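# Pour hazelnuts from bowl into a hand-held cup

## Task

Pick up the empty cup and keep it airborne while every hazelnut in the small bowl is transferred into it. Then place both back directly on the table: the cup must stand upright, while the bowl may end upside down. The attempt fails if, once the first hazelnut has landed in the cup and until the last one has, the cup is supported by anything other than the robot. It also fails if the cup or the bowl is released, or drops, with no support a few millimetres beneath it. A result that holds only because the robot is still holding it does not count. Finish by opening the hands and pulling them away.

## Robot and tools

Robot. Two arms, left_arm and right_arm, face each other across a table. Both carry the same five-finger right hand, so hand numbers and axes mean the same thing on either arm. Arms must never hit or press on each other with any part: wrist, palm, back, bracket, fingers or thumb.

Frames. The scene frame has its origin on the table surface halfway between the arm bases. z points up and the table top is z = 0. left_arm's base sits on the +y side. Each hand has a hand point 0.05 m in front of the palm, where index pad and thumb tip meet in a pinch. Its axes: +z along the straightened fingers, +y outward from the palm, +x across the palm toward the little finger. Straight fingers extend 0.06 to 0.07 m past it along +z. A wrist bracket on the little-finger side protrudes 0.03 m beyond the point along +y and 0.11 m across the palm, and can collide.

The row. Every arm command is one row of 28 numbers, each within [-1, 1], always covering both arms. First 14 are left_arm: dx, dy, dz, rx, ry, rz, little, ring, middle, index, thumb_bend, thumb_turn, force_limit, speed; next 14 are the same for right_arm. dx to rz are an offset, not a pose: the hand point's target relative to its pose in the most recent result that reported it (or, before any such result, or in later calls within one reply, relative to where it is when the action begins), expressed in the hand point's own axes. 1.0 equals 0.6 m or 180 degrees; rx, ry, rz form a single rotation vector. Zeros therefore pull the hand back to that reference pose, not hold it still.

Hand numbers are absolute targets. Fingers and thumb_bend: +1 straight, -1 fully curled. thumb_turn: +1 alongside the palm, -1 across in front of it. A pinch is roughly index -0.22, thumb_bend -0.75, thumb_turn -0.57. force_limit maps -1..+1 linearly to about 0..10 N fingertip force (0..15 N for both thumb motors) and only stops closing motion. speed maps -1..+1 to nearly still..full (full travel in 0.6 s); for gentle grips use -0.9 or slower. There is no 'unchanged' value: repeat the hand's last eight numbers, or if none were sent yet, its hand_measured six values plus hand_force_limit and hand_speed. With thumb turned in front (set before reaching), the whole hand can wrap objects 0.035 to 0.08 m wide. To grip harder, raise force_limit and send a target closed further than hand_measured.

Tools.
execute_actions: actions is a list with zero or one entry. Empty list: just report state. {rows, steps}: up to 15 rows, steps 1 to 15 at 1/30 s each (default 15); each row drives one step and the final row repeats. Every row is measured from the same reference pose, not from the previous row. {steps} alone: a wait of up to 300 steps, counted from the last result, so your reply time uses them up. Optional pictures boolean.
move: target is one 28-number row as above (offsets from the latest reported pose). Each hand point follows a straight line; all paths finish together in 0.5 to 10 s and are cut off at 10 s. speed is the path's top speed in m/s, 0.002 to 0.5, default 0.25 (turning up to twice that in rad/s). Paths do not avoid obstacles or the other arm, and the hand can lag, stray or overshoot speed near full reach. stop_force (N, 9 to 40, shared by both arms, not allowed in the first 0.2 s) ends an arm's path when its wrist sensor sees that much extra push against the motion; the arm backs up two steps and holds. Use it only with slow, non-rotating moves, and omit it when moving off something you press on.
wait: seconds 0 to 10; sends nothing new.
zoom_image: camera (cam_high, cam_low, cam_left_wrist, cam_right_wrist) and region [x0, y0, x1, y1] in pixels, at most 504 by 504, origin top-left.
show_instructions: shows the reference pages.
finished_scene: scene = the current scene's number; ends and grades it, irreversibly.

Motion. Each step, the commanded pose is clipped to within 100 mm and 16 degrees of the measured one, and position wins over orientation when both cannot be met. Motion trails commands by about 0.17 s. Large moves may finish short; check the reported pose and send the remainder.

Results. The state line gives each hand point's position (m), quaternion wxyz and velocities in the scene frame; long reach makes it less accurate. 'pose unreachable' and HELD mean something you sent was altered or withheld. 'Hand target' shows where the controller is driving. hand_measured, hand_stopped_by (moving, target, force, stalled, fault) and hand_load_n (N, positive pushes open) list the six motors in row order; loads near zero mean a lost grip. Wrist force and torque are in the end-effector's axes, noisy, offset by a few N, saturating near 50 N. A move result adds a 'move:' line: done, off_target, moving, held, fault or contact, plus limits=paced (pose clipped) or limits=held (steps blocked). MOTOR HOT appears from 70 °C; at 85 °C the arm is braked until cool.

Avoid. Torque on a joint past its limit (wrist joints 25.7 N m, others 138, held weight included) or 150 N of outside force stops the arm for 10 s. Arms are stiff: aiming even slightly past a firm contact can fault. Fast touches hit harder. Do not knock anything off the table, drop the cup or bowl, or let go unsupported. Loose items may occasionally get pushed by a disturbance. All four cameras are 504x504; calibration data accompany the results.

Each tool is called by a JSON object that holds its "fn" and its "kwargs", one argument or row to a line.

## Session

{"fn": "execute_actions", "kwargs": {
  "actions": []
}}

Scene clock: 0.00 s of 6600.00 s.
left_arm: end_effector_position=(+0.2619, +0.4747, +0.4783) hand_measured=(+1.000, +1.000, +1.000, +1.000, +1.000, +1.000) hand_load_n=(+0.0, +0.0, +0.0, +0.0, +0.0, +0.0) hand_stopped_by=(target, target, target, target, target, target) hand_force_limit=0.00 hand_speed=-0.80 end_effector_quat_wxyz=(+0.009, +0.286, +0.958, -0.017) end_effector_velocity=(+0.000, +0.000, -0.000) end_effector_angular_velocity=(+0.000, -0.000, +0.000) | right_arm: end_effector_position=(+0.1081, -0.2433, +0.4915) hand_measured=(+1.000, +1.000, +1.000, +1.000, +1.000, +1.000) hand_load_n=(+0.0, +0.0, +0.0, +0.0, +0.0, +0.0) hand_stopped_by=(target, target, target, target, target, target) hand_force_limit=0.00 hand_speed=-0.80 end_effector_quat_wxyz=(+0.032, -0.355, +0.934, +0.013) end_effector_velocity=(-0.000, -0.001, +0.000) end_effector_angular_velocity=(-0.002, -0.001, -0.000)
Joint positions: left_arm=[ 0.555 -1.705  1.316  1.926  1.588 -1.876] | right_arm=[-1.199 -1.747  1.315  1.938  1.547 -1.89 ]
Joint velocities: left_arm=[ 0.001  0.    -0.    -0.    -0.     0.   ] | right_arm=[-0.    -0.001  0.     0.     0.002  0.   ]
Wrist force (N, on the end effector, along its own x y z axes, offset not removed): no reading
Wrist torque (N m, same axes, about the end effector's origin, offset not removed): no reading
Hand target (left_arm): +0.262, +0.475, +0.478; +0.009, +0.286, +0.958, -0.017
Hand target (right_arm): +0.108, -0.243, +0.492; +0.032, -0.355, +0.934, +0.013
camera_calibration (this result's frames):
cam_left_wrist: T_world_to_cam=[[0.661891, 0.749444, -0.0152922, -0.519593], [0.628964, -0.544156, 0.555246, -0.17073], [0.407804, -0.37713, -0.831546, 0.596885], [0, 0, 0, 1]] pos_world=[0.207885, 0.521605, 0.583188]
cam_right_wrist: T_world_to_cam=[[-0.550625, 0.834741, -0.00449601, 0.273176], [0.656119, 0.436117, 0.615882, -0.274455], [0.516063, 0.33617, -0.787826, 0.545084], [0, 0, 0, 1]] pos_world=[0.0491951, -0.291577, 0.599691]

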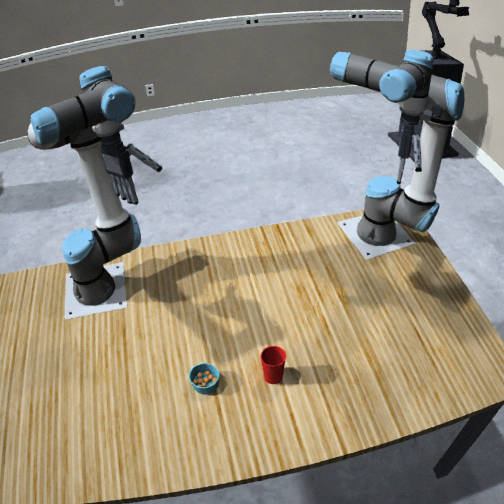

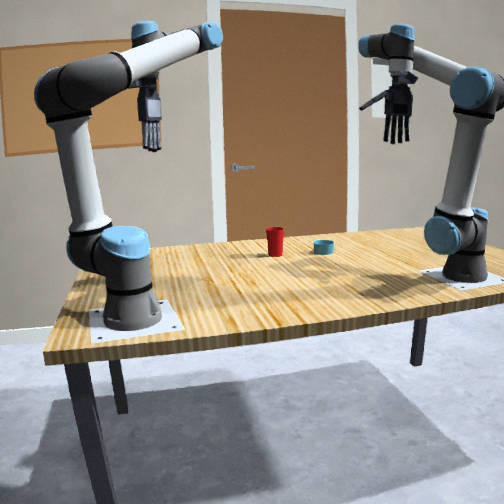

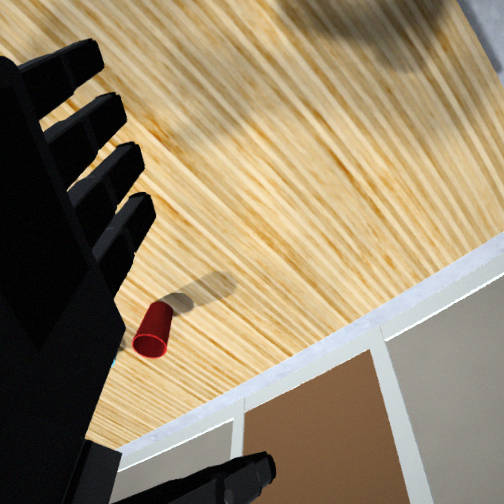

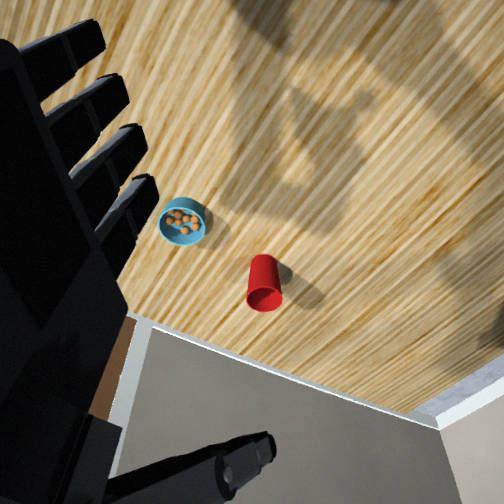

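{"fn": "move", "kwargs": {
  "target": [-0.23,-0.05,0.2,0,0,-0.85,1,1,1,1,1,-1,0,0.5,-0.237,-0.337,0.317,0,0,0.9,1,1,1,1,1,-1,0,0.5],
  "speed": 0.3
}}

Scene clock: 18.97 s of 6600.00 s.
left_arm: end_effector_position=(+0.3618, +0.3697, +0.3625) hand_measured=(+1.000, +1.000, +1.000, +1.000, +1.000, -1.000) hand_load_n=(+0.0, +0.0, +0.0, +0.0, +0.0, +0.0) hand_stopped_by=(target, target, target, target, target, target) hand_force_limit=0.00 hand_speed=0.50 end_effector_quat_wxyz=(+0.014, +0.864, -0.503, +0.013) end_effector_velocity=(+0.000, -0.000, -0.001) end_effector_angular_velocity=(+0.001, +0.001, +0.015) | right_arm: end_effector_position=(+0.3583, -0.2912, +0.3120) hand_measured=(+1.000, +1.000, +1.000, +1.000, +1.000, -1.000) hand_load_n=(+0.0, +0.0, +0.0, +0.0, +0.0, +0.0) hand_stopped_by=(target, target, target, target, target, target) hand_force_limit=0.00 hand_speed=0.50 end_effector_quat_wxyz=(-0.008, +0.867, +0.497, +0.034) end_effector_velocity=(+0.001, -0.000, -0.000) end_effector_angular_velocity=(+0.001, +0.000, -0.015)
Joint positions: left_arm=[ 0.857 -1.143  0.973  1.714  1.597 -4.243] | right_arm=[-1.223 -1.342  1.361  1.486  1.545  0.912]
Joint velocities: left_arm=[ 0.001  0.001  0.001 -0.001 -0.    -0.014] | right_arm=[-0.001  0.005 -0.005 -0.    -0.     0.015]
Wrist force (N, on the end effector, along its own x y z axes, offset not removed): left_arm=[-2.0 -1.0 -0.1] | right_arm=[1.7 -0.3 0.3]
Wrist torque (N m, same axes, about the end effector's origin, offset not removed): left_arm=[-0.26 0.23 -0.21] | right_arm=[0.00 -0.34 0.14]
Hand target (left_arm): +0.362, +0.370, +0.362; +0.014, +0.865, -0.502, +0.013
Hand target (right_arm): +0.358, -0.291, +0.312; -0.008, +0.867, +0.496, +0.034
Off the commanded pose (left_arm): 0.000 m, 0 deg.
Off the commanded pose (right_arm): 0.001 m, 0 deg.
After step 110, 10.03 s passed at rest.
move: done
camera_calibration (this result's frames):
cam_left_wrist: T_world_to_cam=[[-0.930759, -0.36538, 0.0136017, 0.469121], [-0.310575, 0.809686, 0.497949, -0.366234], [-0.192954, 0.459246, -0.8671, 0.341355], [0, 0, 0, 1]] pos_world=[0.388761, 0.311176, 0.471974]
cam_right_wrist: T_world_to_cam=[[0.78374, -0.621061, -0.00587349, -0.451473], [-0.535046, -0.679937, 0.50141, -0.169642], [-0.3154, -0.389833, -0.86519, 0.401255], [0, 0, 0, 1]] pos_world=[0.389627, -0.239315, 0.42957]

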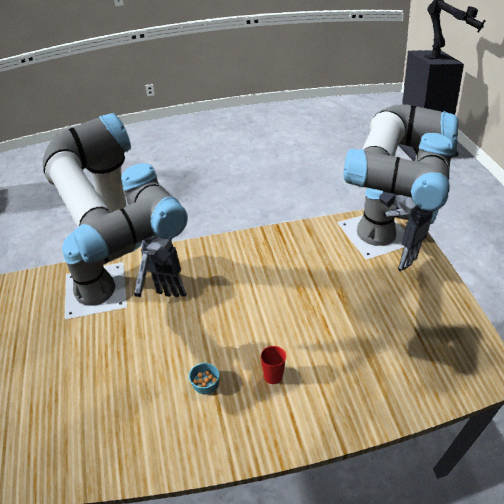

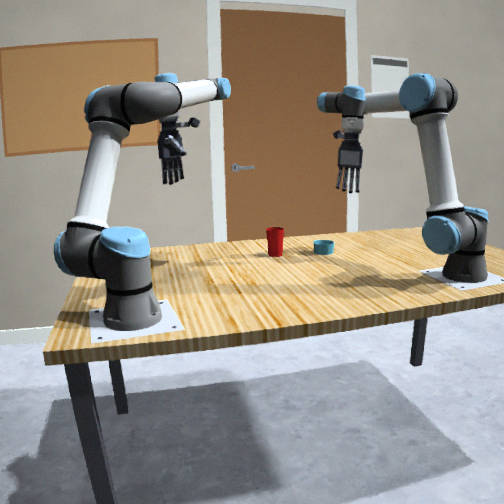

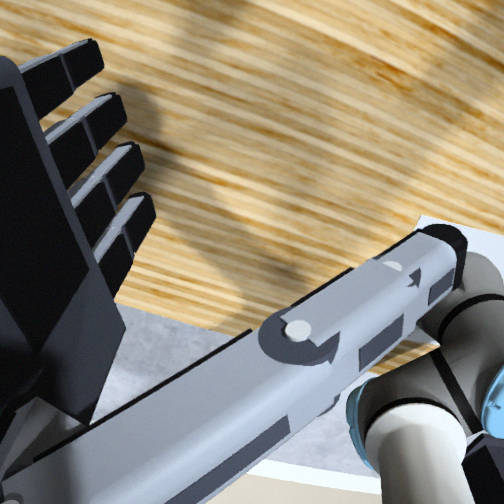

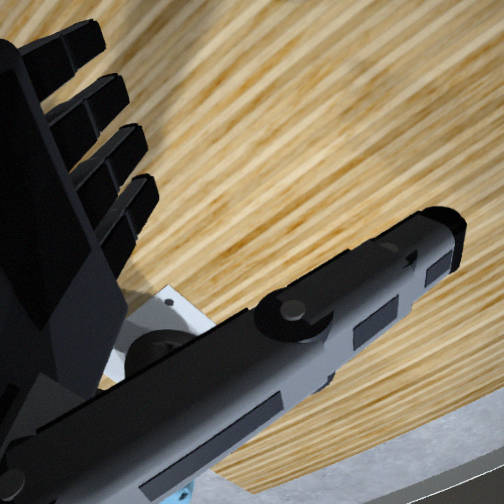

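{"fn": "move", "kwargs": {
  "target": [0.417,0.21,0.35,0,0.49,0,1,1,1,1,1,-1,0,0.5,0.116,0.013,0.3,-0.063,0.477,0.063,1,1,1,1,1,-1,0,0.5],
  "speed": 0.2
}}

Scene clock: 41.87 s of 6600.00 s.
left_arm: end_effector_position=(+0.3768, +0.0829, +0.1634) hand_measured=(+1.000, +1.000, +1.000, +1.000, +1.000, -1.000) hand_load_n=(+0.0, +0.0, +0.0, +0.0, +0.0, +0.0) hand_stopped_by=(target, target, target, target, target, target) hand_force_limit=0.00 hand_speed=0.50 end_effector_quat_wxyz=(+0.361, +0.612, -0.352, +0.609) end_effector_velocity=(+0.001, -0.001, -0.001) end_effector_angular_velocity=(-0.010, -0.005, +0.001) | right_arm: end_effector_position=(+0.4095, -0.2262, +0.1370) hand_measured=(+1.000, +1.000, +1.000, +1.000, +1.000, -1.000) hand_load_n=(+0.0, +0.0, +0.0, +0.0, +0.0, +0.0) hand_stopped_by=(target, target, target, target, target, target) hand_force_limit=0.00 hand_speed=0.50 end_effector_quat_wxyz=(-0.268, +0.650, +0.273, +0.657) end_effector_velocity=(+0.001, +0.000, -0.001) end_effector_angular_velocity=(+0.012, -0.014, -0.004)
Joint positions: left_arm=[ 0.57  -1.341  2.15  -0.812  1.756 -4.725] | right_arm=[-1.498 -1.613  2.575 -0.97   0.893  1.566]
Joint velocities: left_arm=[-0.002  0.008  0.004 -0.023 -0.003 -0.002] | right_arm=[ 0.004  0.015  0.01  -0.049  0.008  0.013]
Wrist force (N, on the end effector, along its own x y z axes, offset not removed): left_arm=[-1.1 -0.6 -0.2] | right_arm=[1.5 0.1 0.4]
Wrist torque (N m, same axes, about the end effector's origin, offset not removed): left_arm=[-0.26 0.03 -0.14] | right_arm=[0.05 -0.22 0.11]
Hand target (left_arm): +0.377, +0.083, +0.163; +0.361, +0.612, -0.352, +0.610
Hand target (right_arm): +0.410, -0.226, +0.137; -0.268, +0.649, +0.272, +0.658
Off the commanded pose (left_arm): 0.001 m, 0 deg.
Off the commanded pose (right_arm): 0.001 m, 0 deg.
After step 90, 15.47 s passed at rest.
move: done
camera_calibration (this result's frames):
cam_left_wrist: T_world_to_cam=[[-0.866599, -0.481721, -0.1302, 0.38997], [-0.160029, 0.515425, -0.84186, 0.156374], [0.472649, -0.708719, -0.523756, 0.0932264], [0, 0, 0, 1]] pos_world=[0.318908, 0.173329, 0.231246]
cam_right_wrist: T_world_to_cam=[[0.712362, -0.689426, -0.13127, -0.421291], [-0.463326, -0.321502, -0.825812, 0.223213], [0.527132, 0.649098, -0.548456, 0.137945], [0, 0, 0, 1]] pos_world=[0.330817, -0.308225, 0.204686]

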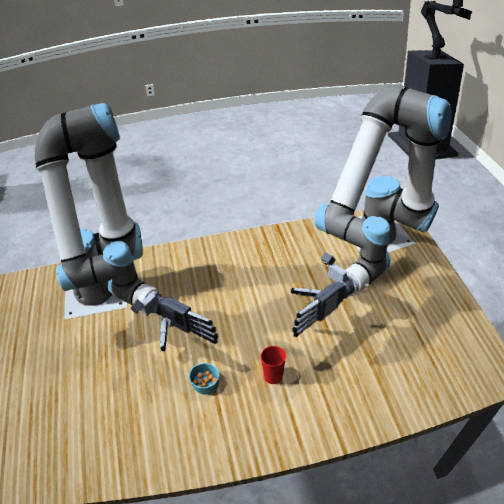

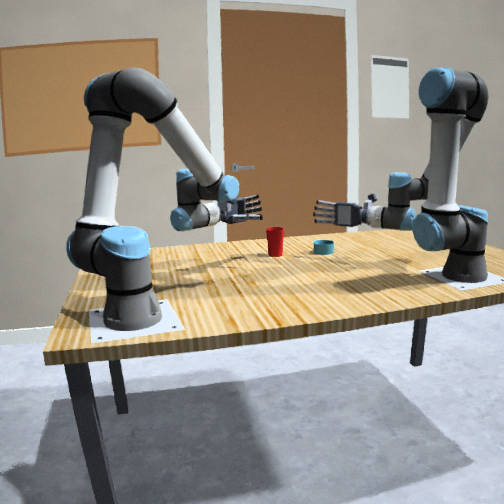

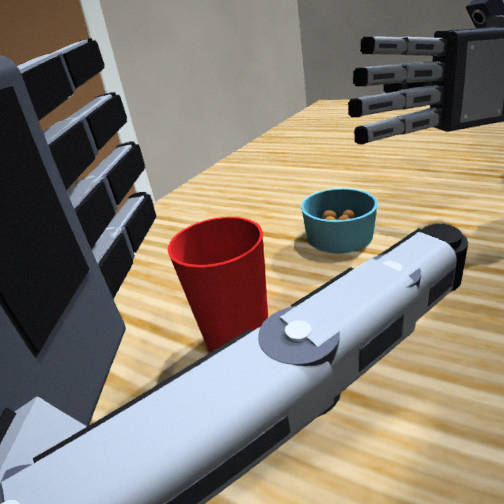

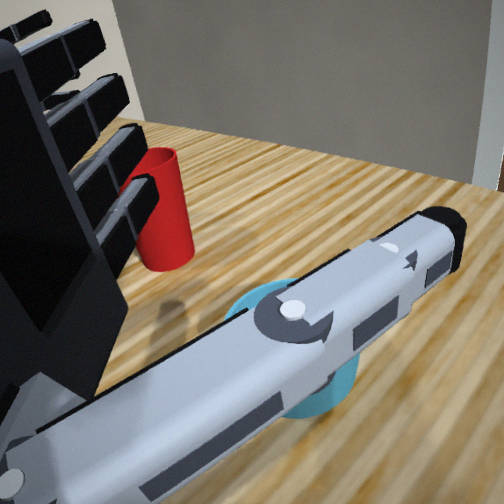

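{"fn": "move", "kwargs": {
  "target": [-0.212,-0.04,0,0,0,0.004,1,1,1,1,1,-1,0,0.5,-0.11,-0.02,-0.02,0,0,0.003,1,1,1,1,1,-1,0,0.5],
  "speed": 0.07,
  "stop_force": 12
}}

Scene clock: 51.63 s of 6600.00 s.
left_arm: end_effector_position=(+0.3965, +0.0939, +0.0361) hand_measured=(+1.000, +1.000, +1.000, +1.000, +1.000, -1.000) hand_load_n=(+0.0, +0.0, +0.0, +0.0, +0.0, +0.0) hand_stopped_by=(target, target, target, target, target, target) hand_force_limit=0.00 hand_speed=0.50 end_effector_quat_wxyz=(+0.357, +0.610, -0.356, +0.612) end_effector_velocity=(+0.000, +0.000, -0.003) end_effector_angular_velocity=(+0.001, +0.001, -0.001) | right_arm: end_effector_position=(+0.3933, -0.2263, +0.0710) hand_measured=(+1.000, +1.000, +1.000, +1.000, +1.000, -1.000) hand_load_n=(+0.0, +0.0, +0.0, +0.0, +0.0, +0.0) hand_stopped_by=(target, target, target, target, target, target) hand_force_limit=0.00 hand_speed=0.50 end_effector_quat_wxyz=(-0.271, +0.651, +0.270, +0.655) end_effector_velocity=(-0.000, -0.000, -0.001) end_effector_angular_velocity=(+0.001, -0.000, -0.000)
Joint positions: left_arm=[ 0.628 -1.021  2.177 -1.159  1.814 -4.713] | right_arm=[-1.491 -1.362  2.666 -1.311  0.9    1.575]
Joint velocities: left_arm=[ 0.001  0.008 -0.001 -0.006  0.002 -0.   ] | right_arm=[ 0.     0.006  0.002 -0.009  0.     0.001]
Wrist force (N, on the end effector, along its own x y z axes, offset not removed): left_arm=[-2.8 -0.6 -0.4] | right_arm=[1.9 0.2 -1.8]
Wrist torque (N m, same axes, about the end effector's origin, offset not removed): left_arm=[-0.25 0.32 -0.23] | right_arm=[0.28 -0.32 0.21]
Hand target (left_arm): +0.397, +0.094, +0.036; +0.357, +0.610, -0.356, +0.612
Hand target (right_arm): +0.393, -0.226, +0.071; -0.271, +0.651, +0.270, +0.655
Off the commanded pose (left_arm): 0.000 m, 0 deg.
Off the commanded pose (right_arm): 0.000 m, 0 deg.
After step 90, 4.43 s passed at rest.
move: done
camera_calibration (this result's frames):
cam_left_wrist: T_world_to_cam=[[-0.865076, -0.480904, -0.142744, 0.39554], [-0.150815, 0.520717, -0.840302, 0.0424509], [0.478434, -0.705397, -0.522988, 0.0223665], [0, 0, 0, 1]] pos_world=[0.337873, 0.183889, 0.10383]
cam_right_wrist: T_world_to_cam=[[0.711487, -0.688492, -0.14059, -0.41731], [-0.468865, -0.316107, -0.824768, 0.164574], [0.523404, 0.652729, -0.547716, 0.112605], [0, 0, 0, 1]] pos_world=[0.315136, -0.308793, 0.138741]

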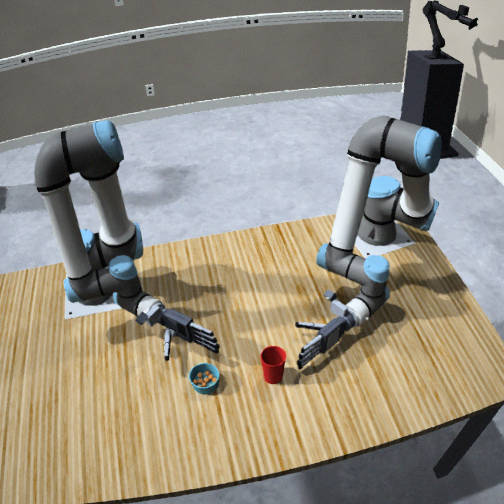

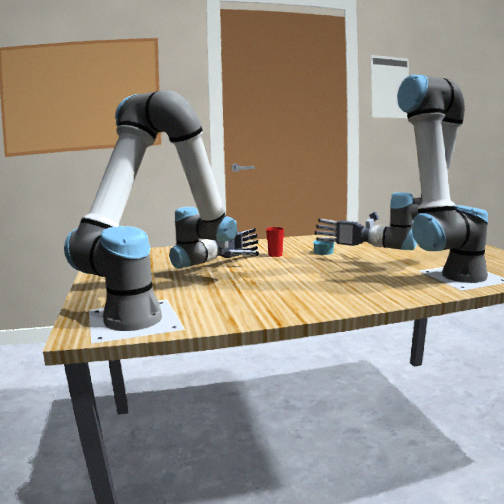

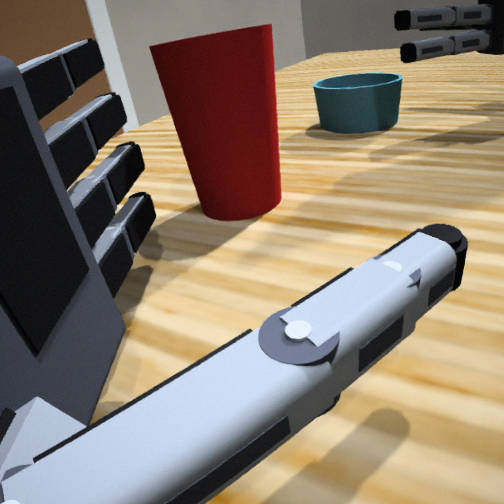

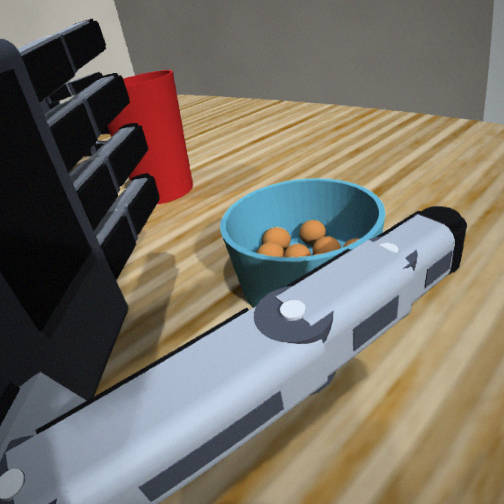

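{"fn": "move", "kwargs": {
  "target": [-0.01,0,0.12,0,0,0,1,1,1,1,1,-1,0,0.5,-0.078,0.02,0.02,0,0,0,1,1,1,1,1,-1,0,0.5],
  "speed": 0.04,
  "stop_force": 10
}}

{"fn": "move", "kwargs": {
  "target": [0,0,0.11,0,0,0,1,1,1,1,1,-1,0,0.5,0,0.006,0.08,0,0,0,1,1,1,1,1,-1,0,0.5],
  "speed": 0.04
}}

{"fn": "zoom_image", "kwargs": {
  "camera": "cam_high",
  "region": [140, 290, 360, 420]
}}

Scene clock: 69.10 s of 6600.00 s.
left_arm: end_effector_position=(+0.4318, +0.0315, +0.0302) hand_measured=(+1.000, +1.000, +1.000, +1.000, +1.000, -1.000) hand_load_n=(+0.0, +0.0, +0.0, +0.0, +0.0, +0.0) hand_stopped_by=(target, target, target, target, target, target) hand_force_limit=0.00 hand_speed=0.50 end_effector_quat_wxyz=(+0.357, +0.610, -0.356, +0.612) end_effector_velocity=(+0.001, -0.002, -0.001) end_effector_angular_velocity=(+0.001, -0.002, +0.001) | right_arm: end_effector_position=(+0.4105, -0.2260, +0.0246) hand_measured=(+1.000, +1.000, +1.000, +1.000, +1.000, -1.000) hand_load_n=(+0.0, +0.0, +0.0, +0.0, +0.0, +0.0) hand_stopped_by=(target, target, target, target, target, target) hand_force_limit=0.00 hand_speed=0.50 end_effector_quat_wxyz=(-0.271, +0.651, +0.270, +0.655) end_effector_velocity=(+0.001, +0.000, -0.001) end_effector_angular_velocity=(+0.001, -0.001, +0.002)
Joint positions: left_arm=[ 0.589 -0.929  1.993 -1.067  1.775 -4.713] | right_arm=[-1.499 -1.121  2.634 -1.521  0.892  1.575]
Joint velocities: left_arm=[-0.001  0.004 -0.007  0.003 -0.002  0.002] | right_arm=[-0.     0.008 -0.002 -0.008 -0.002  0.001]
Wrist force (N, on the end effector, along its own x y z axes, offset not removed): left_arm=[-0.7 -1.9 -0.2] | right_arm=[1.7 0.2 -1.5]
Wrist torque (N m, same axes, about the end effector's origin, offset not removed): left_arm=[-0.48 0.03 -0.07] | right_arm=[0.06 -0.32 0.06]
Hand target (left_arm): +0.432, +0.031, +0.030; +0.357, +0.610, -0.356, +0.612
Hand target (right_arm): +0.411, -0.226, +0.024; -0.271, +0.651, +0.270, +0.655
Off the commanded pose (left_arm): 0.000 m, 0 deg.
Off the commanded pose (right_arm): 0.000 m, 0 deg.
After step 90, 12.27 s passed at rest.
move: done
camera_calibration (this result's frames):
cam_left_wrist: T_world_to_cam=[[-0.865077, -0.480921, -0.142673, 0.395256], [-0.150859, 0.520662, -0.840329, 0.0753514], [0.478417, -0.705426, -0.522964, -0.0416046], [0, 0, 0, 1]] pos_world=[0.373199, 0.121506, 0.0979547]
cam_right_wrist: T_world_to_cam=[[0.711475, -0.688501, -0.140607, -0.435879], [-0.468923, -0.316144, -0.824721, 0.134441], [0.523368, 0.652702, -0.547782, 0.0780408], [0, 0, 0, 1]] pos_world=[0.332315, -0.308537, 0.0923381]

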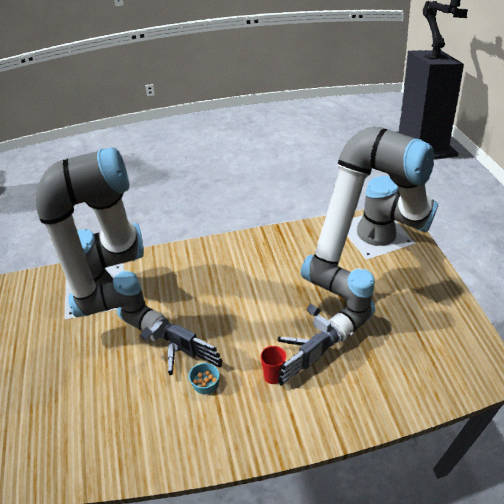

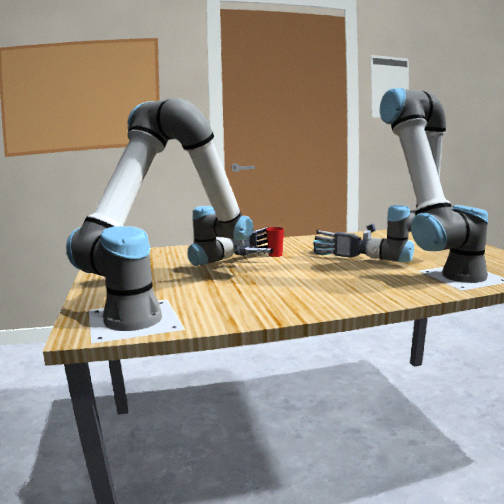

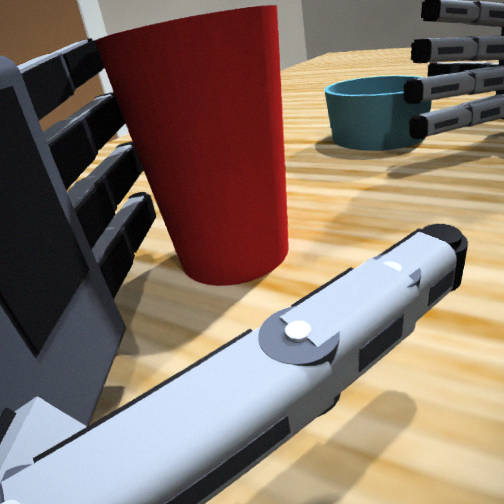

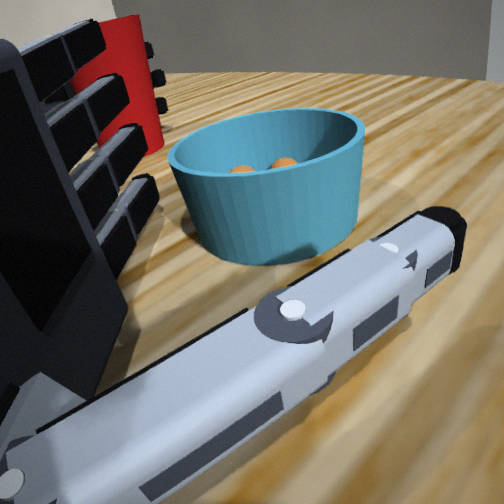

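Scene clock: 71.13 s of 6600.00 s.
left_arm: end_effector_position=(+0.4641, -0.0256, +0.0303) hand_measured=(+1.000, +1.000, +1.000, +1.000, +1.000, -1.000) hand_load_n=(+0.0, +0.0, +0.0, +0.0, +0.0, +0.0) hand_stopped_by=(target, target, target, target, target, target) hand_force_limit=0.00 hand_speed=0.50 end_effector_quat_wxyz=(+0.357, +0.610, -0.356, +0.612) end_effector_velocity=(+0.001, -0.002, +0.000) end_effector_angular_velocity=(-0.001, -0.000, -0.001) | right_arm: end_effector_position=(+0.4468, -0.1948, +0.0249) hand_measured=(+1.000, +1.000, +1.000, +1.000, +1.000, -1.000) hand_load_n=(+0.0, +0.0, +0.0, +0.0, +0.0, +0.0) hand_stopped_by=(target, target, target, target, target, target) hand_force_limit=0.00 hand_speed=0.50 end_effector_quat_wxyz=(-0.271, +0.651, +0.270, +0.655) end_effector_velocity=(+0.001, +0.001, -0.001) end_effector_angular_velocity=(-0.001, +0.001, +0.001)
Joint positions: left_arm=[ 0.563 -0.849  1.809 -0.963  1.749 -4.713] | right_arm=[-1.393 -1.095  2.492 -1.404  0.998  1.574]
Joint velocities: left_arm=[-0.001  0.003 -0.007  0.004  0.    -0.   ] | right_arm=[ 0.003  0.002 -0.005  0.004  0.002 -0.001]
Wrist force (N, on the end effector, along its own x y z axes, offset not removed): left_arm=[-1.9 -1.3 -0.4] | right_arm=[1.0 -2.1 -1.6]
Wrist torque (N m, same axes, about the end effector's origin, offset not removed): left_arm=[-0.30 0.25 -0.10] | right_arm=[-0.25 -0.12 0.01]
Hand target (left_arm): +0.464, -0.026, +0.030; +0.357, +0.610, -0.356, +0.612
Hand target (right_arm): +0.447, -0.195, +0.025; -0.271, +0.651, +0.270, +0.655
Off the commanded pose (left_arm): 0.000 m, 0 deg.
Off the commanded pose (right_arm): 0.000 m, 0 deg.
move: done
camera_calibration (this result's frames):
cam_left_wrist: T_world_to_cam=[[-0.865078, -0.480942, -0.1426, 0.395775], [-0.150908, 0.520605, -0.840355, 0.110097], [0.478401, -0.705453, -0.522942, -0.0973398], [0, 0, 0, 1]] pos_world=[0.405558, 0.064359, 0.098055]
cam_right_wrist: T_world_to_cam=[[0.711502, -0.688499, -0.140475, -0.440191], [-0.468878, -0.31628, -0.824694, 0.161573], [0.523372, 0.652637, -0.547856, 0.0388362], [0, 0, 0, 1]] pos_world=[0.368629, -0.277315, 0.092689]

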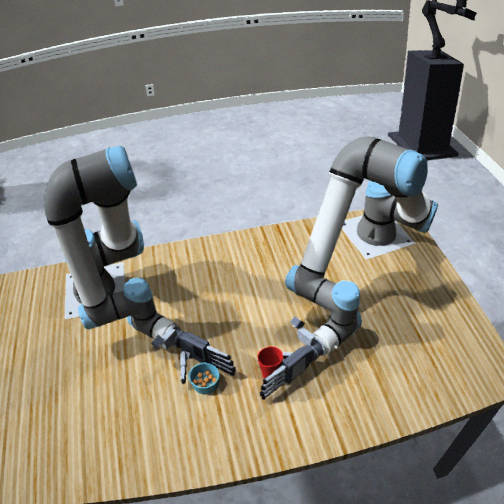

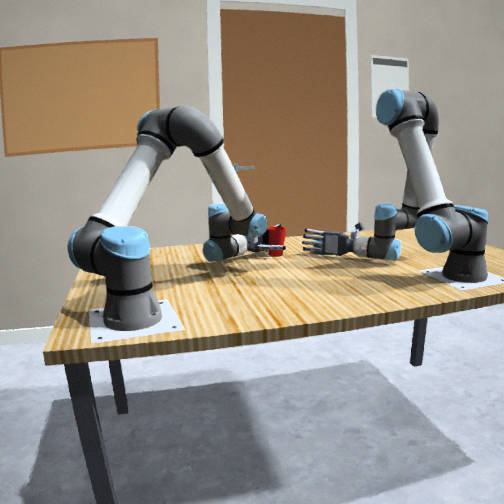

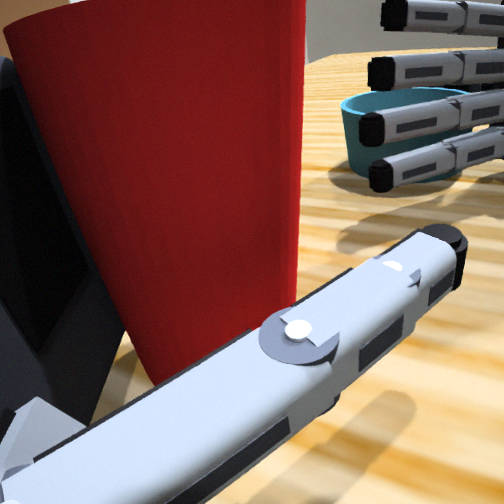

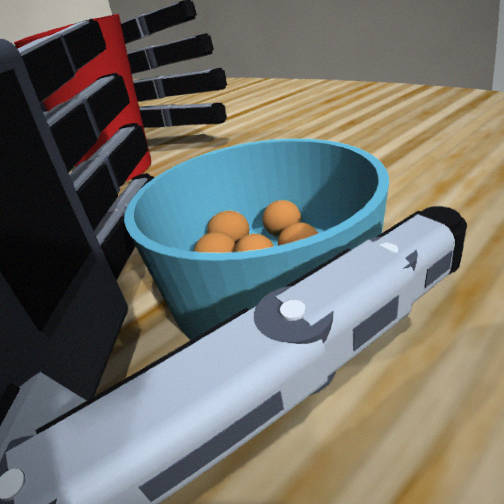

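Region (140, 290, 360, 420) of cam_high's 504x504 image, scaled by 2.291, with more detail than that image has; it fills the top 298 rows of this view, and the rest is white.

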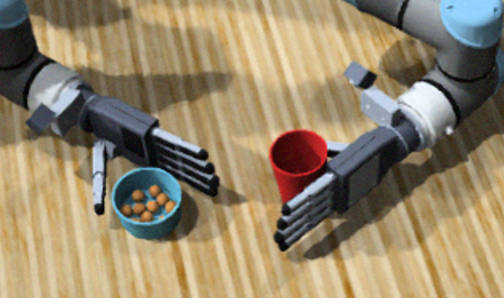

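{"fn": "move", "kwargs": {
  "target": [0,-0.012,0.025,0,0,0,1,1,1,1,1,-1,0,0.5,-0.004,0.006,0.02,0,0,0,1,1,1,1,1,-1,0,0.5],
  "speed": 0.015,
  "stop_force": 10
}}

{"fn": "move", "kwargs": {
  "target": [0,0,0,0,0,0,-1,-1,-1,-1,-1,-1,0.2,-0.85,0,0,0,0,0,0,0.3,0.3,-0.3,-1,-1,-1,0.2,-0.85]
}}

{"fn": "zoom_image", "kwargs": {
  "camera": "cam_high",
  "region": [140, 290, 360, 420]
}}

Scene clock: 81.03 s of 6600.00 s.
left_arm: end_effector_position=(+0.4775, -0.0349, +0.0303) hand_measured=(+1.000, +1.000, +1.000, +1.000, +1.000, -1.000) hand_load_n=(+0.0, +0.0, +0.0, +0.0, +0.0, +0.0) hand_stopped_by=(target, target, target, target, target, target) hand_force_limit=0.00 hand_speed=0.50 end_effector_quat_wxyz=(+0.357, +0.610, -0.356, +0.612) end_effector_velocity=(+0.002, -0.002, -0.001) end_effector_angular_velocity=(+0.001, -0.000, -0.000) | right_arm: end_effector_position=(+0.4576, -0.1890, +0.0227) hand_measured=(+1.000, +1.000, +1.000, +1.000, +1.000, -1.000) hand_load_n=(+0.0, +0.0, +0.0, +0.0, +0.0, +0.0) hand_stopped_by=(target, target, target, target, target, target) hand_force_limit=0.00 hand_speed=0.50 end_effector_quat_wxyz=(-0.271, +0.651, +0.270, +0.655) end_effector_velocity=(+0.002, +0.001, +0.000) end_effector_angular_velocity=(+0.001, -0.001, +0.001)
Joint positions: left_arm=[ 0.571 -0.825  1.756 -0.934  1.757 -4.713] | right_arm=[-1.38  -1.077  2.457 -1.386  1.011  1.574]
Joint velocities: left_arm=[ 0.001  0.005 -0.009  0.005  0.002  0.001] | right_arm=[ 0.002  0.002 -0.006  0.003  0.002  0.   ]
Wrist force (N, on the end effector, along its own x y z axes, offset not removed): left_arm=[-1.1 -0.5 -1.4] | right_arm=[2.7 0.5 0.3]
Wrist torque (N m, same axes, about the end effector's origin, offset not removed): left_arm=[-0.14 0.14 -0.10] | right_arm=[0.04 -0.40 0.15]
Hand target (left_arm): +0.478, -0.035, +0.030; +0.357, +0.610, -0.356, +0.612
Hand target (right_arm): +0.458, -0.189, +0.023; -0.271, +0.651, +0.270, +0.655
Off the commanded pose (left_arm): 0.000 m, 0 deg.
Off the commanded pose (right_arm): 0.000 m, 0 deg.
After step 90, 5.57 s passed at rest.
move: done
camera_calibration (this result's frames):
cam_left_wrist: T_world_to_cam=[[-0.865061, -0.480956, -0.142657, 0.402878], [-0.150868, 0.520614, -0.840357, 0.116963], [0.478444, -0.705438, -0.522924, -0.110306], [0, 0, 0, 1]] pos_world=[0.418935, 0.0550601, 0.0980821]
cam_right_wrist: T_world_to_cam=[[0.71151, -0.688495, -0.140461, -0.444196], [-0.468869, -0.316295, -0.824694, 0.166621], [0.52337, 0.652635, -0.54786, 0.0281289], [0, 0, 0, 1]] pos_world=[0.379451, -0.271483, 0.0904295]

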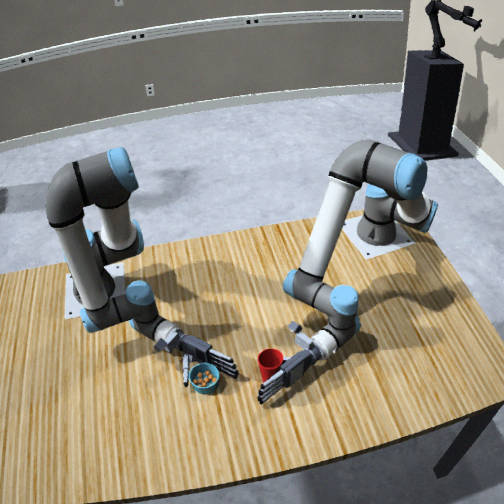

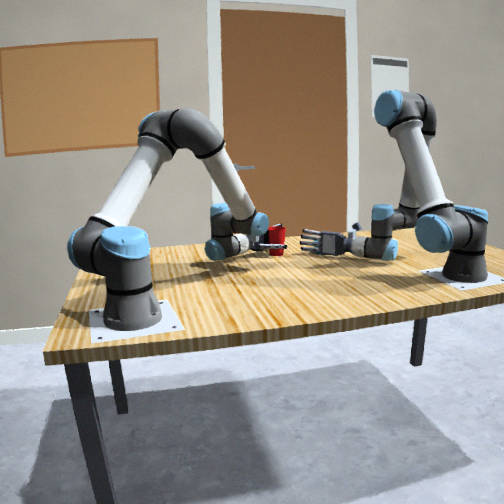

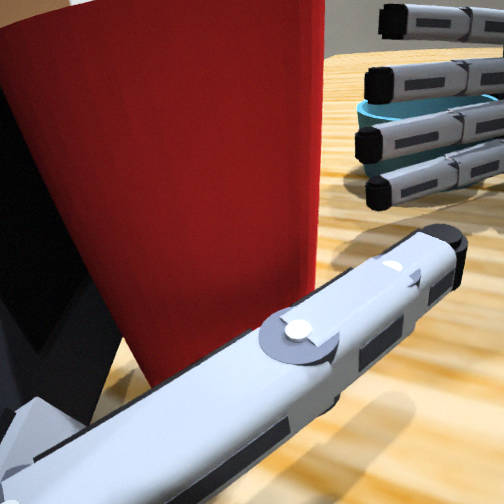

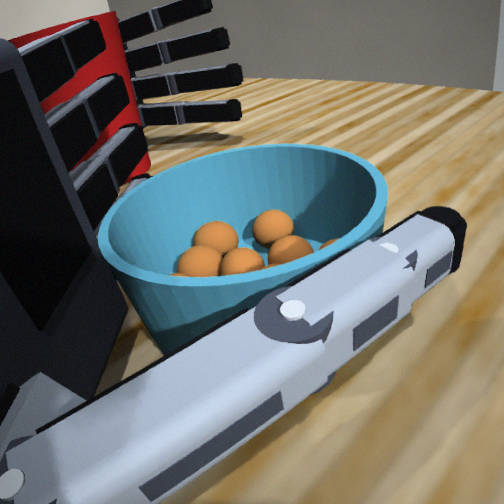

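Scene clock: 85.83 s of 6600.00 s.
left_arm: end_effector_position=(+0.4775, -0.0349, +0.0304) hand_measured=(-0.022, -0.056, -0.096, -0.130, +0.338, -1.000) hand_load_n=(+1.5, +3.0, +5.5, +6.5, +11.5, +3.5) hand_stopped_by=(force, force, force, force, force, target) hand_force_limit=0.20 hand_speed=-0.85 end_effector_quat_wxyz=(+0.357, +0.610, -0.356, +0.612) end_effector_velocity=(+0.000, +0.001, -0.001) end_effector_angular_velocity=(+0.002, +0.000, +0.000) | right_arm: end_effector_position=(+0.4576, -0.1890, +0.0227) hand_measured=(+0.300, +0.300, +0.470, +0.404, +0.730, -1.000) hand_load_n=(+0.0, +0.0, +3.0, +7.5, +18.5, +1.5) hand_stopped_by=(target, target, force, force, force, target) hand_force_limit=0.20 hand_speed=-0.85 end_effector_quat_wxyz=(-0.271, +0.651, +0.270, +0.655) end_effector_velocity=(-0.000, +0.000, -0.000) end_effector_angular_velocity=(-0.000, +0.001, +0.000)
Joint positions: left_arm=[ 0.571 -0.825  1.756 -0.934  1.757 -4.713] | right_arm=[-1.38  -1.077  2.457 -1.386  1.011  1.574]
Joint velocities: left_arm=[ 0.001  0.002 -0.    -0.     0.001  0.001] | right_arm=[ 0.  0.  0.  0. -0. -0.]
Wrist force (N, on the end effector, along its own x y z axes, offset not removed): left_arm=[1.2 -2.2 1.1] | right_arm=[1.4 -3.8 0.5]
Wrist torque (N m, same axes, about the end effector's origin, offset not removed): left_arm=[-0.32 0.12 -0.11] | right_arm=[-0.59 -0.13 0.06]
Hand target (left_arm): +0.478, -0.035, +0.030; +0.357, +0.610, -0.356, +0.612
Hand target (right_arm): +0.458, -0.189, +0.023; -0.271, +0.651, +0.270, +0.655
Off the commanded pose (left_arm): 0.000 m, 0 deg.
Off the commanded pose (right_arm): 0.000 m, 0 deg.
move: done
camera_calibration (this result's frames):
cam_left_wrist: T_world_to_cam=[[-0.865037, -0.480994, -0.142672, 0.402881], [-0.150843, 0.520558, -0.840396, 0.116987], [0.478494, -0.705453, -0.522857, -0.110324], [0, 0, 0, 1]] pos_world=[0.418943, 0.0550568, 0.0981112]
cam_right_wrist: T_world_to_cam=[[0.711515, -0.688492, -0.140447, -0.444198], [-0.468849, -0.316293, -0.824706, 0.166621], [0.52338, 0.652639, -0.547846, 0.0281271], [0, 0, 0, 1]] pos_world=[0.379452, -0.271482, 0.0904359]

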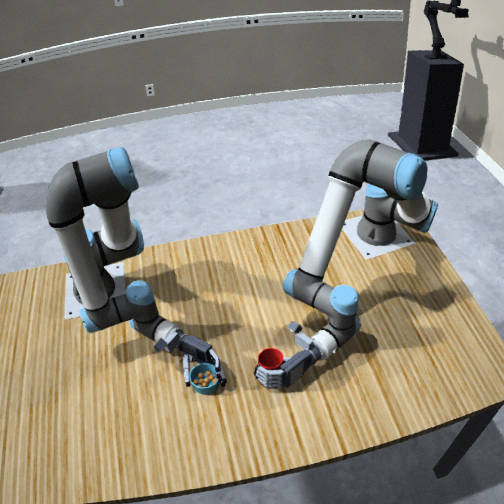

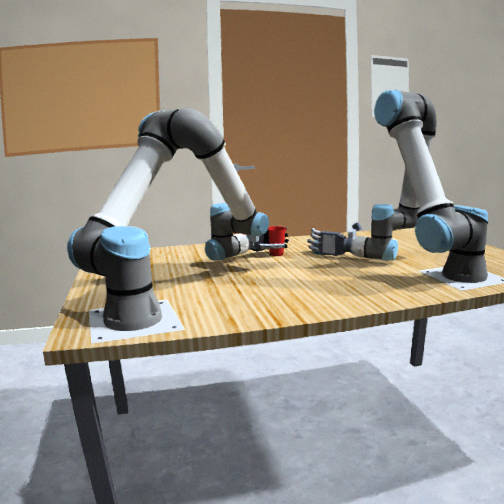

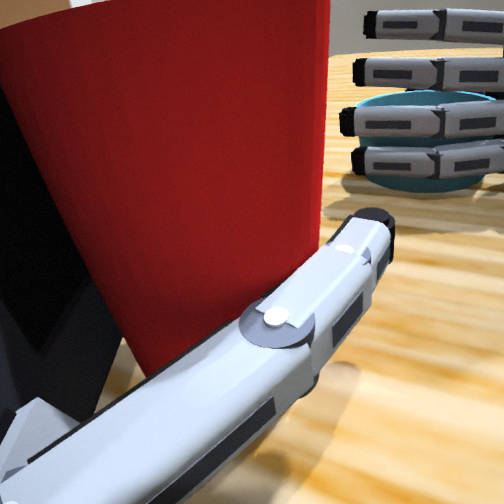

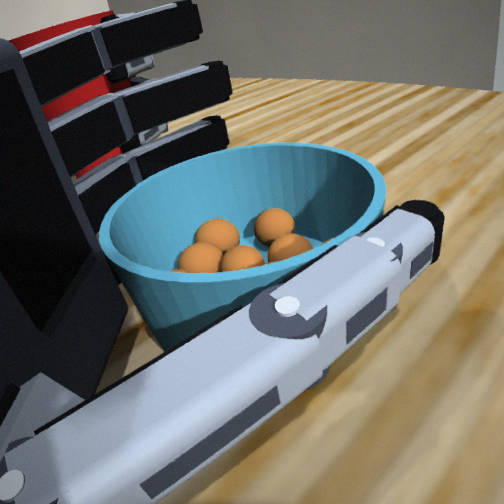

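Region (140, 290, 360, 420) of cam_high's 504x504 image, scaled by 2.291, with more detail than that image has; it fills the top 298 rows of this view, and the rest is white.

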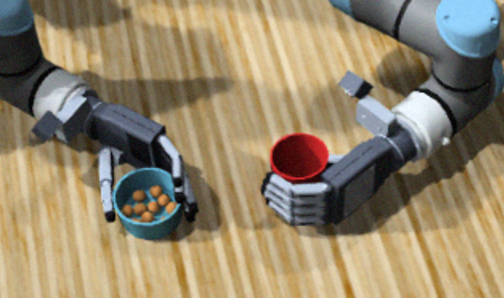

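{"fn": "move", "kwargs": {
  "target": [0.11,0,0,0,0,0,-1,-1,-1,-1,-1,-1,0.2,-0.85,0.41,0,0,0,0,0,0.3,0.3,-0.3,-1,-1,-1,0.2,-0.85],
  "speed": 0.07
}}

{"fn": "move", "kwargs": {
  "target": [0,0.083,-0.107,-0.12,0,0,-1,-1,-1,-1,-1,-1,0.2,-0.85,0,-0.383,0.085,0.25,0,0,0.3,0.3,-0.3,-1,-1,-1,0.2,-0.85],
  "speed": 0.08
}}

Scene clock: 100.60 s of 6600.00 s.
left_arm: end_effector_position=(+0.4774, -0.0349, +0.0963) hand_measured=(-0.022, -0.056, -0.096, -0.130, +0.338, -1.000) hand_load_n=(+1.0, +3.0, +5.0, +6.0, +11.5, +4.0) hand_stopped_by=(force, force, force, force, force, target) hand_force_limit=0.20 hand_speed=-0.85 end_effector_quat_wxyz=(+0.357, +0.610, -0.356, +0.612) end_effector_velocity=(+0.001, +0.000, +0.001) end_effector_angular_velocity=(-0.001, +0.000, +0.001) | right_arm: end_effector_position=(+0.4563, -0.1902, +0.2680) hand_measured=(+0.300, +0.300, +0.470, +0.404, +0.730, -1.000) hand_load_n=(+0.0, +0.0, +3.0, +7.5, +18.5, +2.0) hand_stopped_by=(target, target, force, force, force, target) hand_force_limit=0.20 hand_speed=-0.85 end_effector_quat_wxyz=(-0.271, +0.651, +0.270, +0.655) end_effector_velocity=(+0.000, -0.001, +0.004) end_effector_angular_velocity=(-0.000, -0.001, -0.002)
Joint positions: left_arm=[ 0.571 -0.945  1.744 -0.802  1.757 -4.713] | right_arm=[-1.384 -1.742  2.231 -0.496  1.007  1.574]
Joint velocities: left_arm=[ 0.001 -0.002 -0.     0.001  0.    -0.001] | right_arm=[-0.001 -0.006 -0.006  0.011  0.001 -0.   ]
Wrist force (N, on the end effector, along its own x y z axes, offset not removed): left_arm=[-1.9 -0.5 1.5] | right_arm=[0.7 1.0 -0.4]
Wrist torque (N m, same axes, about the end effector's origin, offset not removed): left_arm=[-0.31 0.08 -0.05] | right_arm=[0.23 -0.30 0.11]
Hand target (left_arm): +0.477, -0.035, +0.096; +0.357, +0.610, -0.356, +0.612
Hand target (right_arm): +0.456, -0.190, +0.268; -0.271, +0.651, +0.270, +0.655
Off the commanded pose (left_arm): 0.000 m, 0 deg.
Off the commanded pose (right_arm): 0.001 m, 0 deg.
After step 90, 7.80 s passed at rest.
move: done
camera_calibration (this result's frames):
cam_left_wrist: T_world_to_cam=[[-0.865037, -0.480995, -0.142672, 0.412197], [-0.150841, 0.520555, -0.840398, 0.172376], [0.478496, -0.705454, -0.522853, -0.0757541], [0, 0, 0, 1]] pos_world=[0.418815, 0.0550924, 0.164065]
cam_right_wrist: T_world_to_cam=[[0.711527, -0.688481, -0.140441, -0.409651], [-0.468772, -0.316219, -0.824778, 0.367933], [0.523434, 0.652687, -0.547738, 0.163993], [0, 0, 0, 1]] pos_world=[0.378115, -0.272726, 0.335757]

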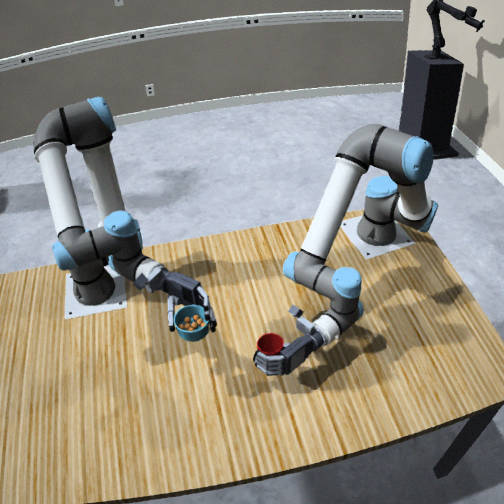

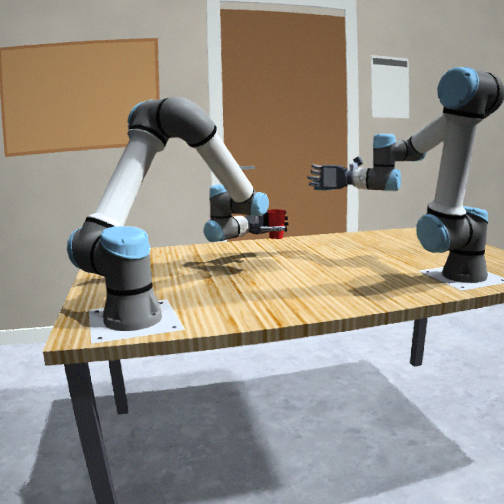

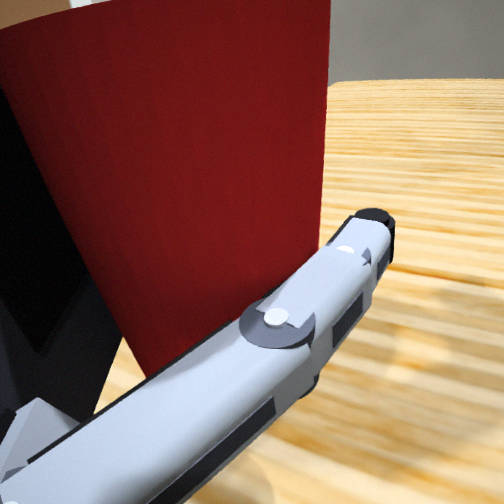

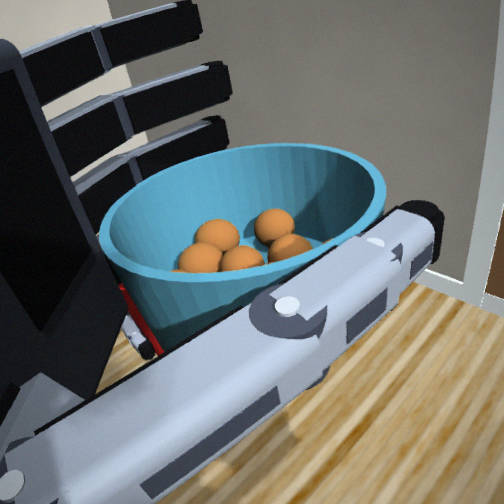

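Scene clock: 105.93 s of 6600.00 s.
left_arm: end_effector_position=(+0.4026, -0.0035, +0.0960) hand_measured=(-0.022, -0.056, -0.096, -0.130, +0.338, -1.000) hand_load_n=(+1.0, +3.0, +5.0, +6.0, +11.5, +4.0) hand_stopped_by=(force, force, force, force, force, target) hand_force_limit=0.20 hand_speed=-0.85 end_effector_quat_wxyz=(+0.464, +0.532, -0.464, +0.534) end_effector_velocity=(-0.001, +0.000, -0.001) end_effector_angular_velocity=(+0.001, +0.001, -0.003) | right_arm: end_effector_position=(+0.3301, +0.0081, +0.2686) hand_measured=(+0.300, +0.300, +0.470, +0.404, +0.730, -1.000) hand_load_n=(+0.0, +0.0, +3.0, +7.5, +18.5, +2.0) hand_stopped_by=(target, target, force, force, force, target) hand_force_limit=0.20 hand_speed=-0.85 end_effector_quat_wxyz=(-0.499, +0.498, +0.500, +0.503) end_effector_velocity=(-0.001, +0.002, +0.000) end_effector_angular_velocity=(-0.000, -0.000, +0.009)
Joint positions: left_arm=[ 0.653 -0.953  1.758 -0.808  2.216 -4.713] | right_arm=[-1.171 -1.532  2.036 -0.515  0.436  1.575]
Joint velocities: left_arm=[ 0.001  0.001 -0.     0.001  0.004 -0.   ] | right_arm=[ 0.004  0.005 -0.005  0.001 -0.005 -0.001]
Wrist force (N, on the end effector, along its own x y z axes, offset not removed): left_arm=[-2.6 -1.6 -0.5] | right_arm=[0.0 0.9 -0.7]
Wrist torque (N m, same axes, about the end effector's origin, offset not removed): left_arm=[-0.41 0.32 -0.18] | right_arm=[0.22 -0.13 0.12]
Hand target (left_arm): +0.402, -0.003, +0.096; +0.465, +0.532, -0.464, +0.534
Hand target (right_arm): +0.330, +0.008, +0.269; +0.500, -0.498, -0.500, -0.503
Off the commanded pose (left_arm): 0.000 m, 0 deg.
Off the commanded pose (right_arm): 0.001 m, 0 deg.
move: done
camera_calibration (this result's frames):
cam_left_wrist: T_world_to_cam=[[-0.981145, -0.129131, -0.143803, 0.410589], [0.051946, 0.540477, -0.839753, 0.0628738], [0.18616, -0.83139, -0.523579, 0.0993769], [0, 0, 0, 1]] pos_world=[0.381081, 0.101659, 0.163874]
cam_right_wrist: T_world_to_cam=[[0.990575, 0.0150158, -0.136143, -0.282195], [-0.104873, -0.556209, -0.824398, 0.253656], [-0.0881031, 0.830907, -0.549393, 0.301815], [0, 0, 0, 1]] pos_world=[0.332727, -0.105456, 0.33651]

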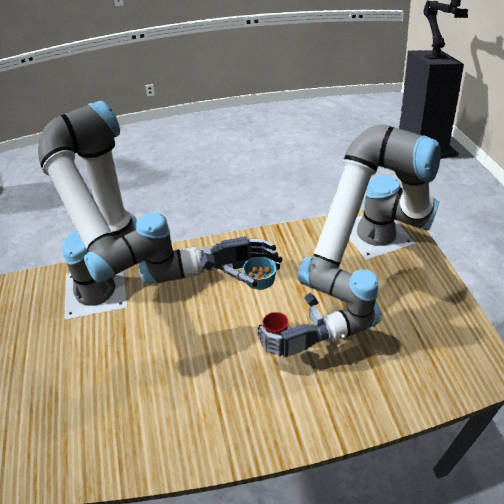

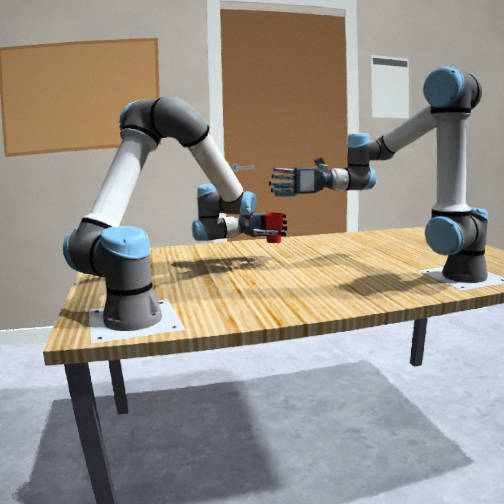

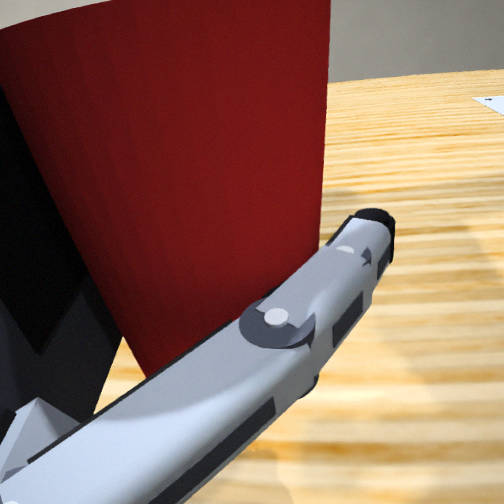

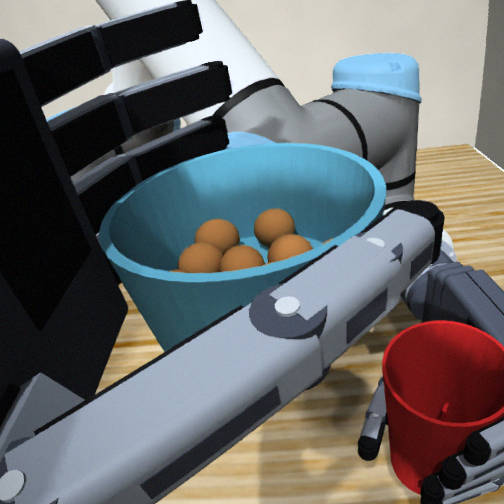

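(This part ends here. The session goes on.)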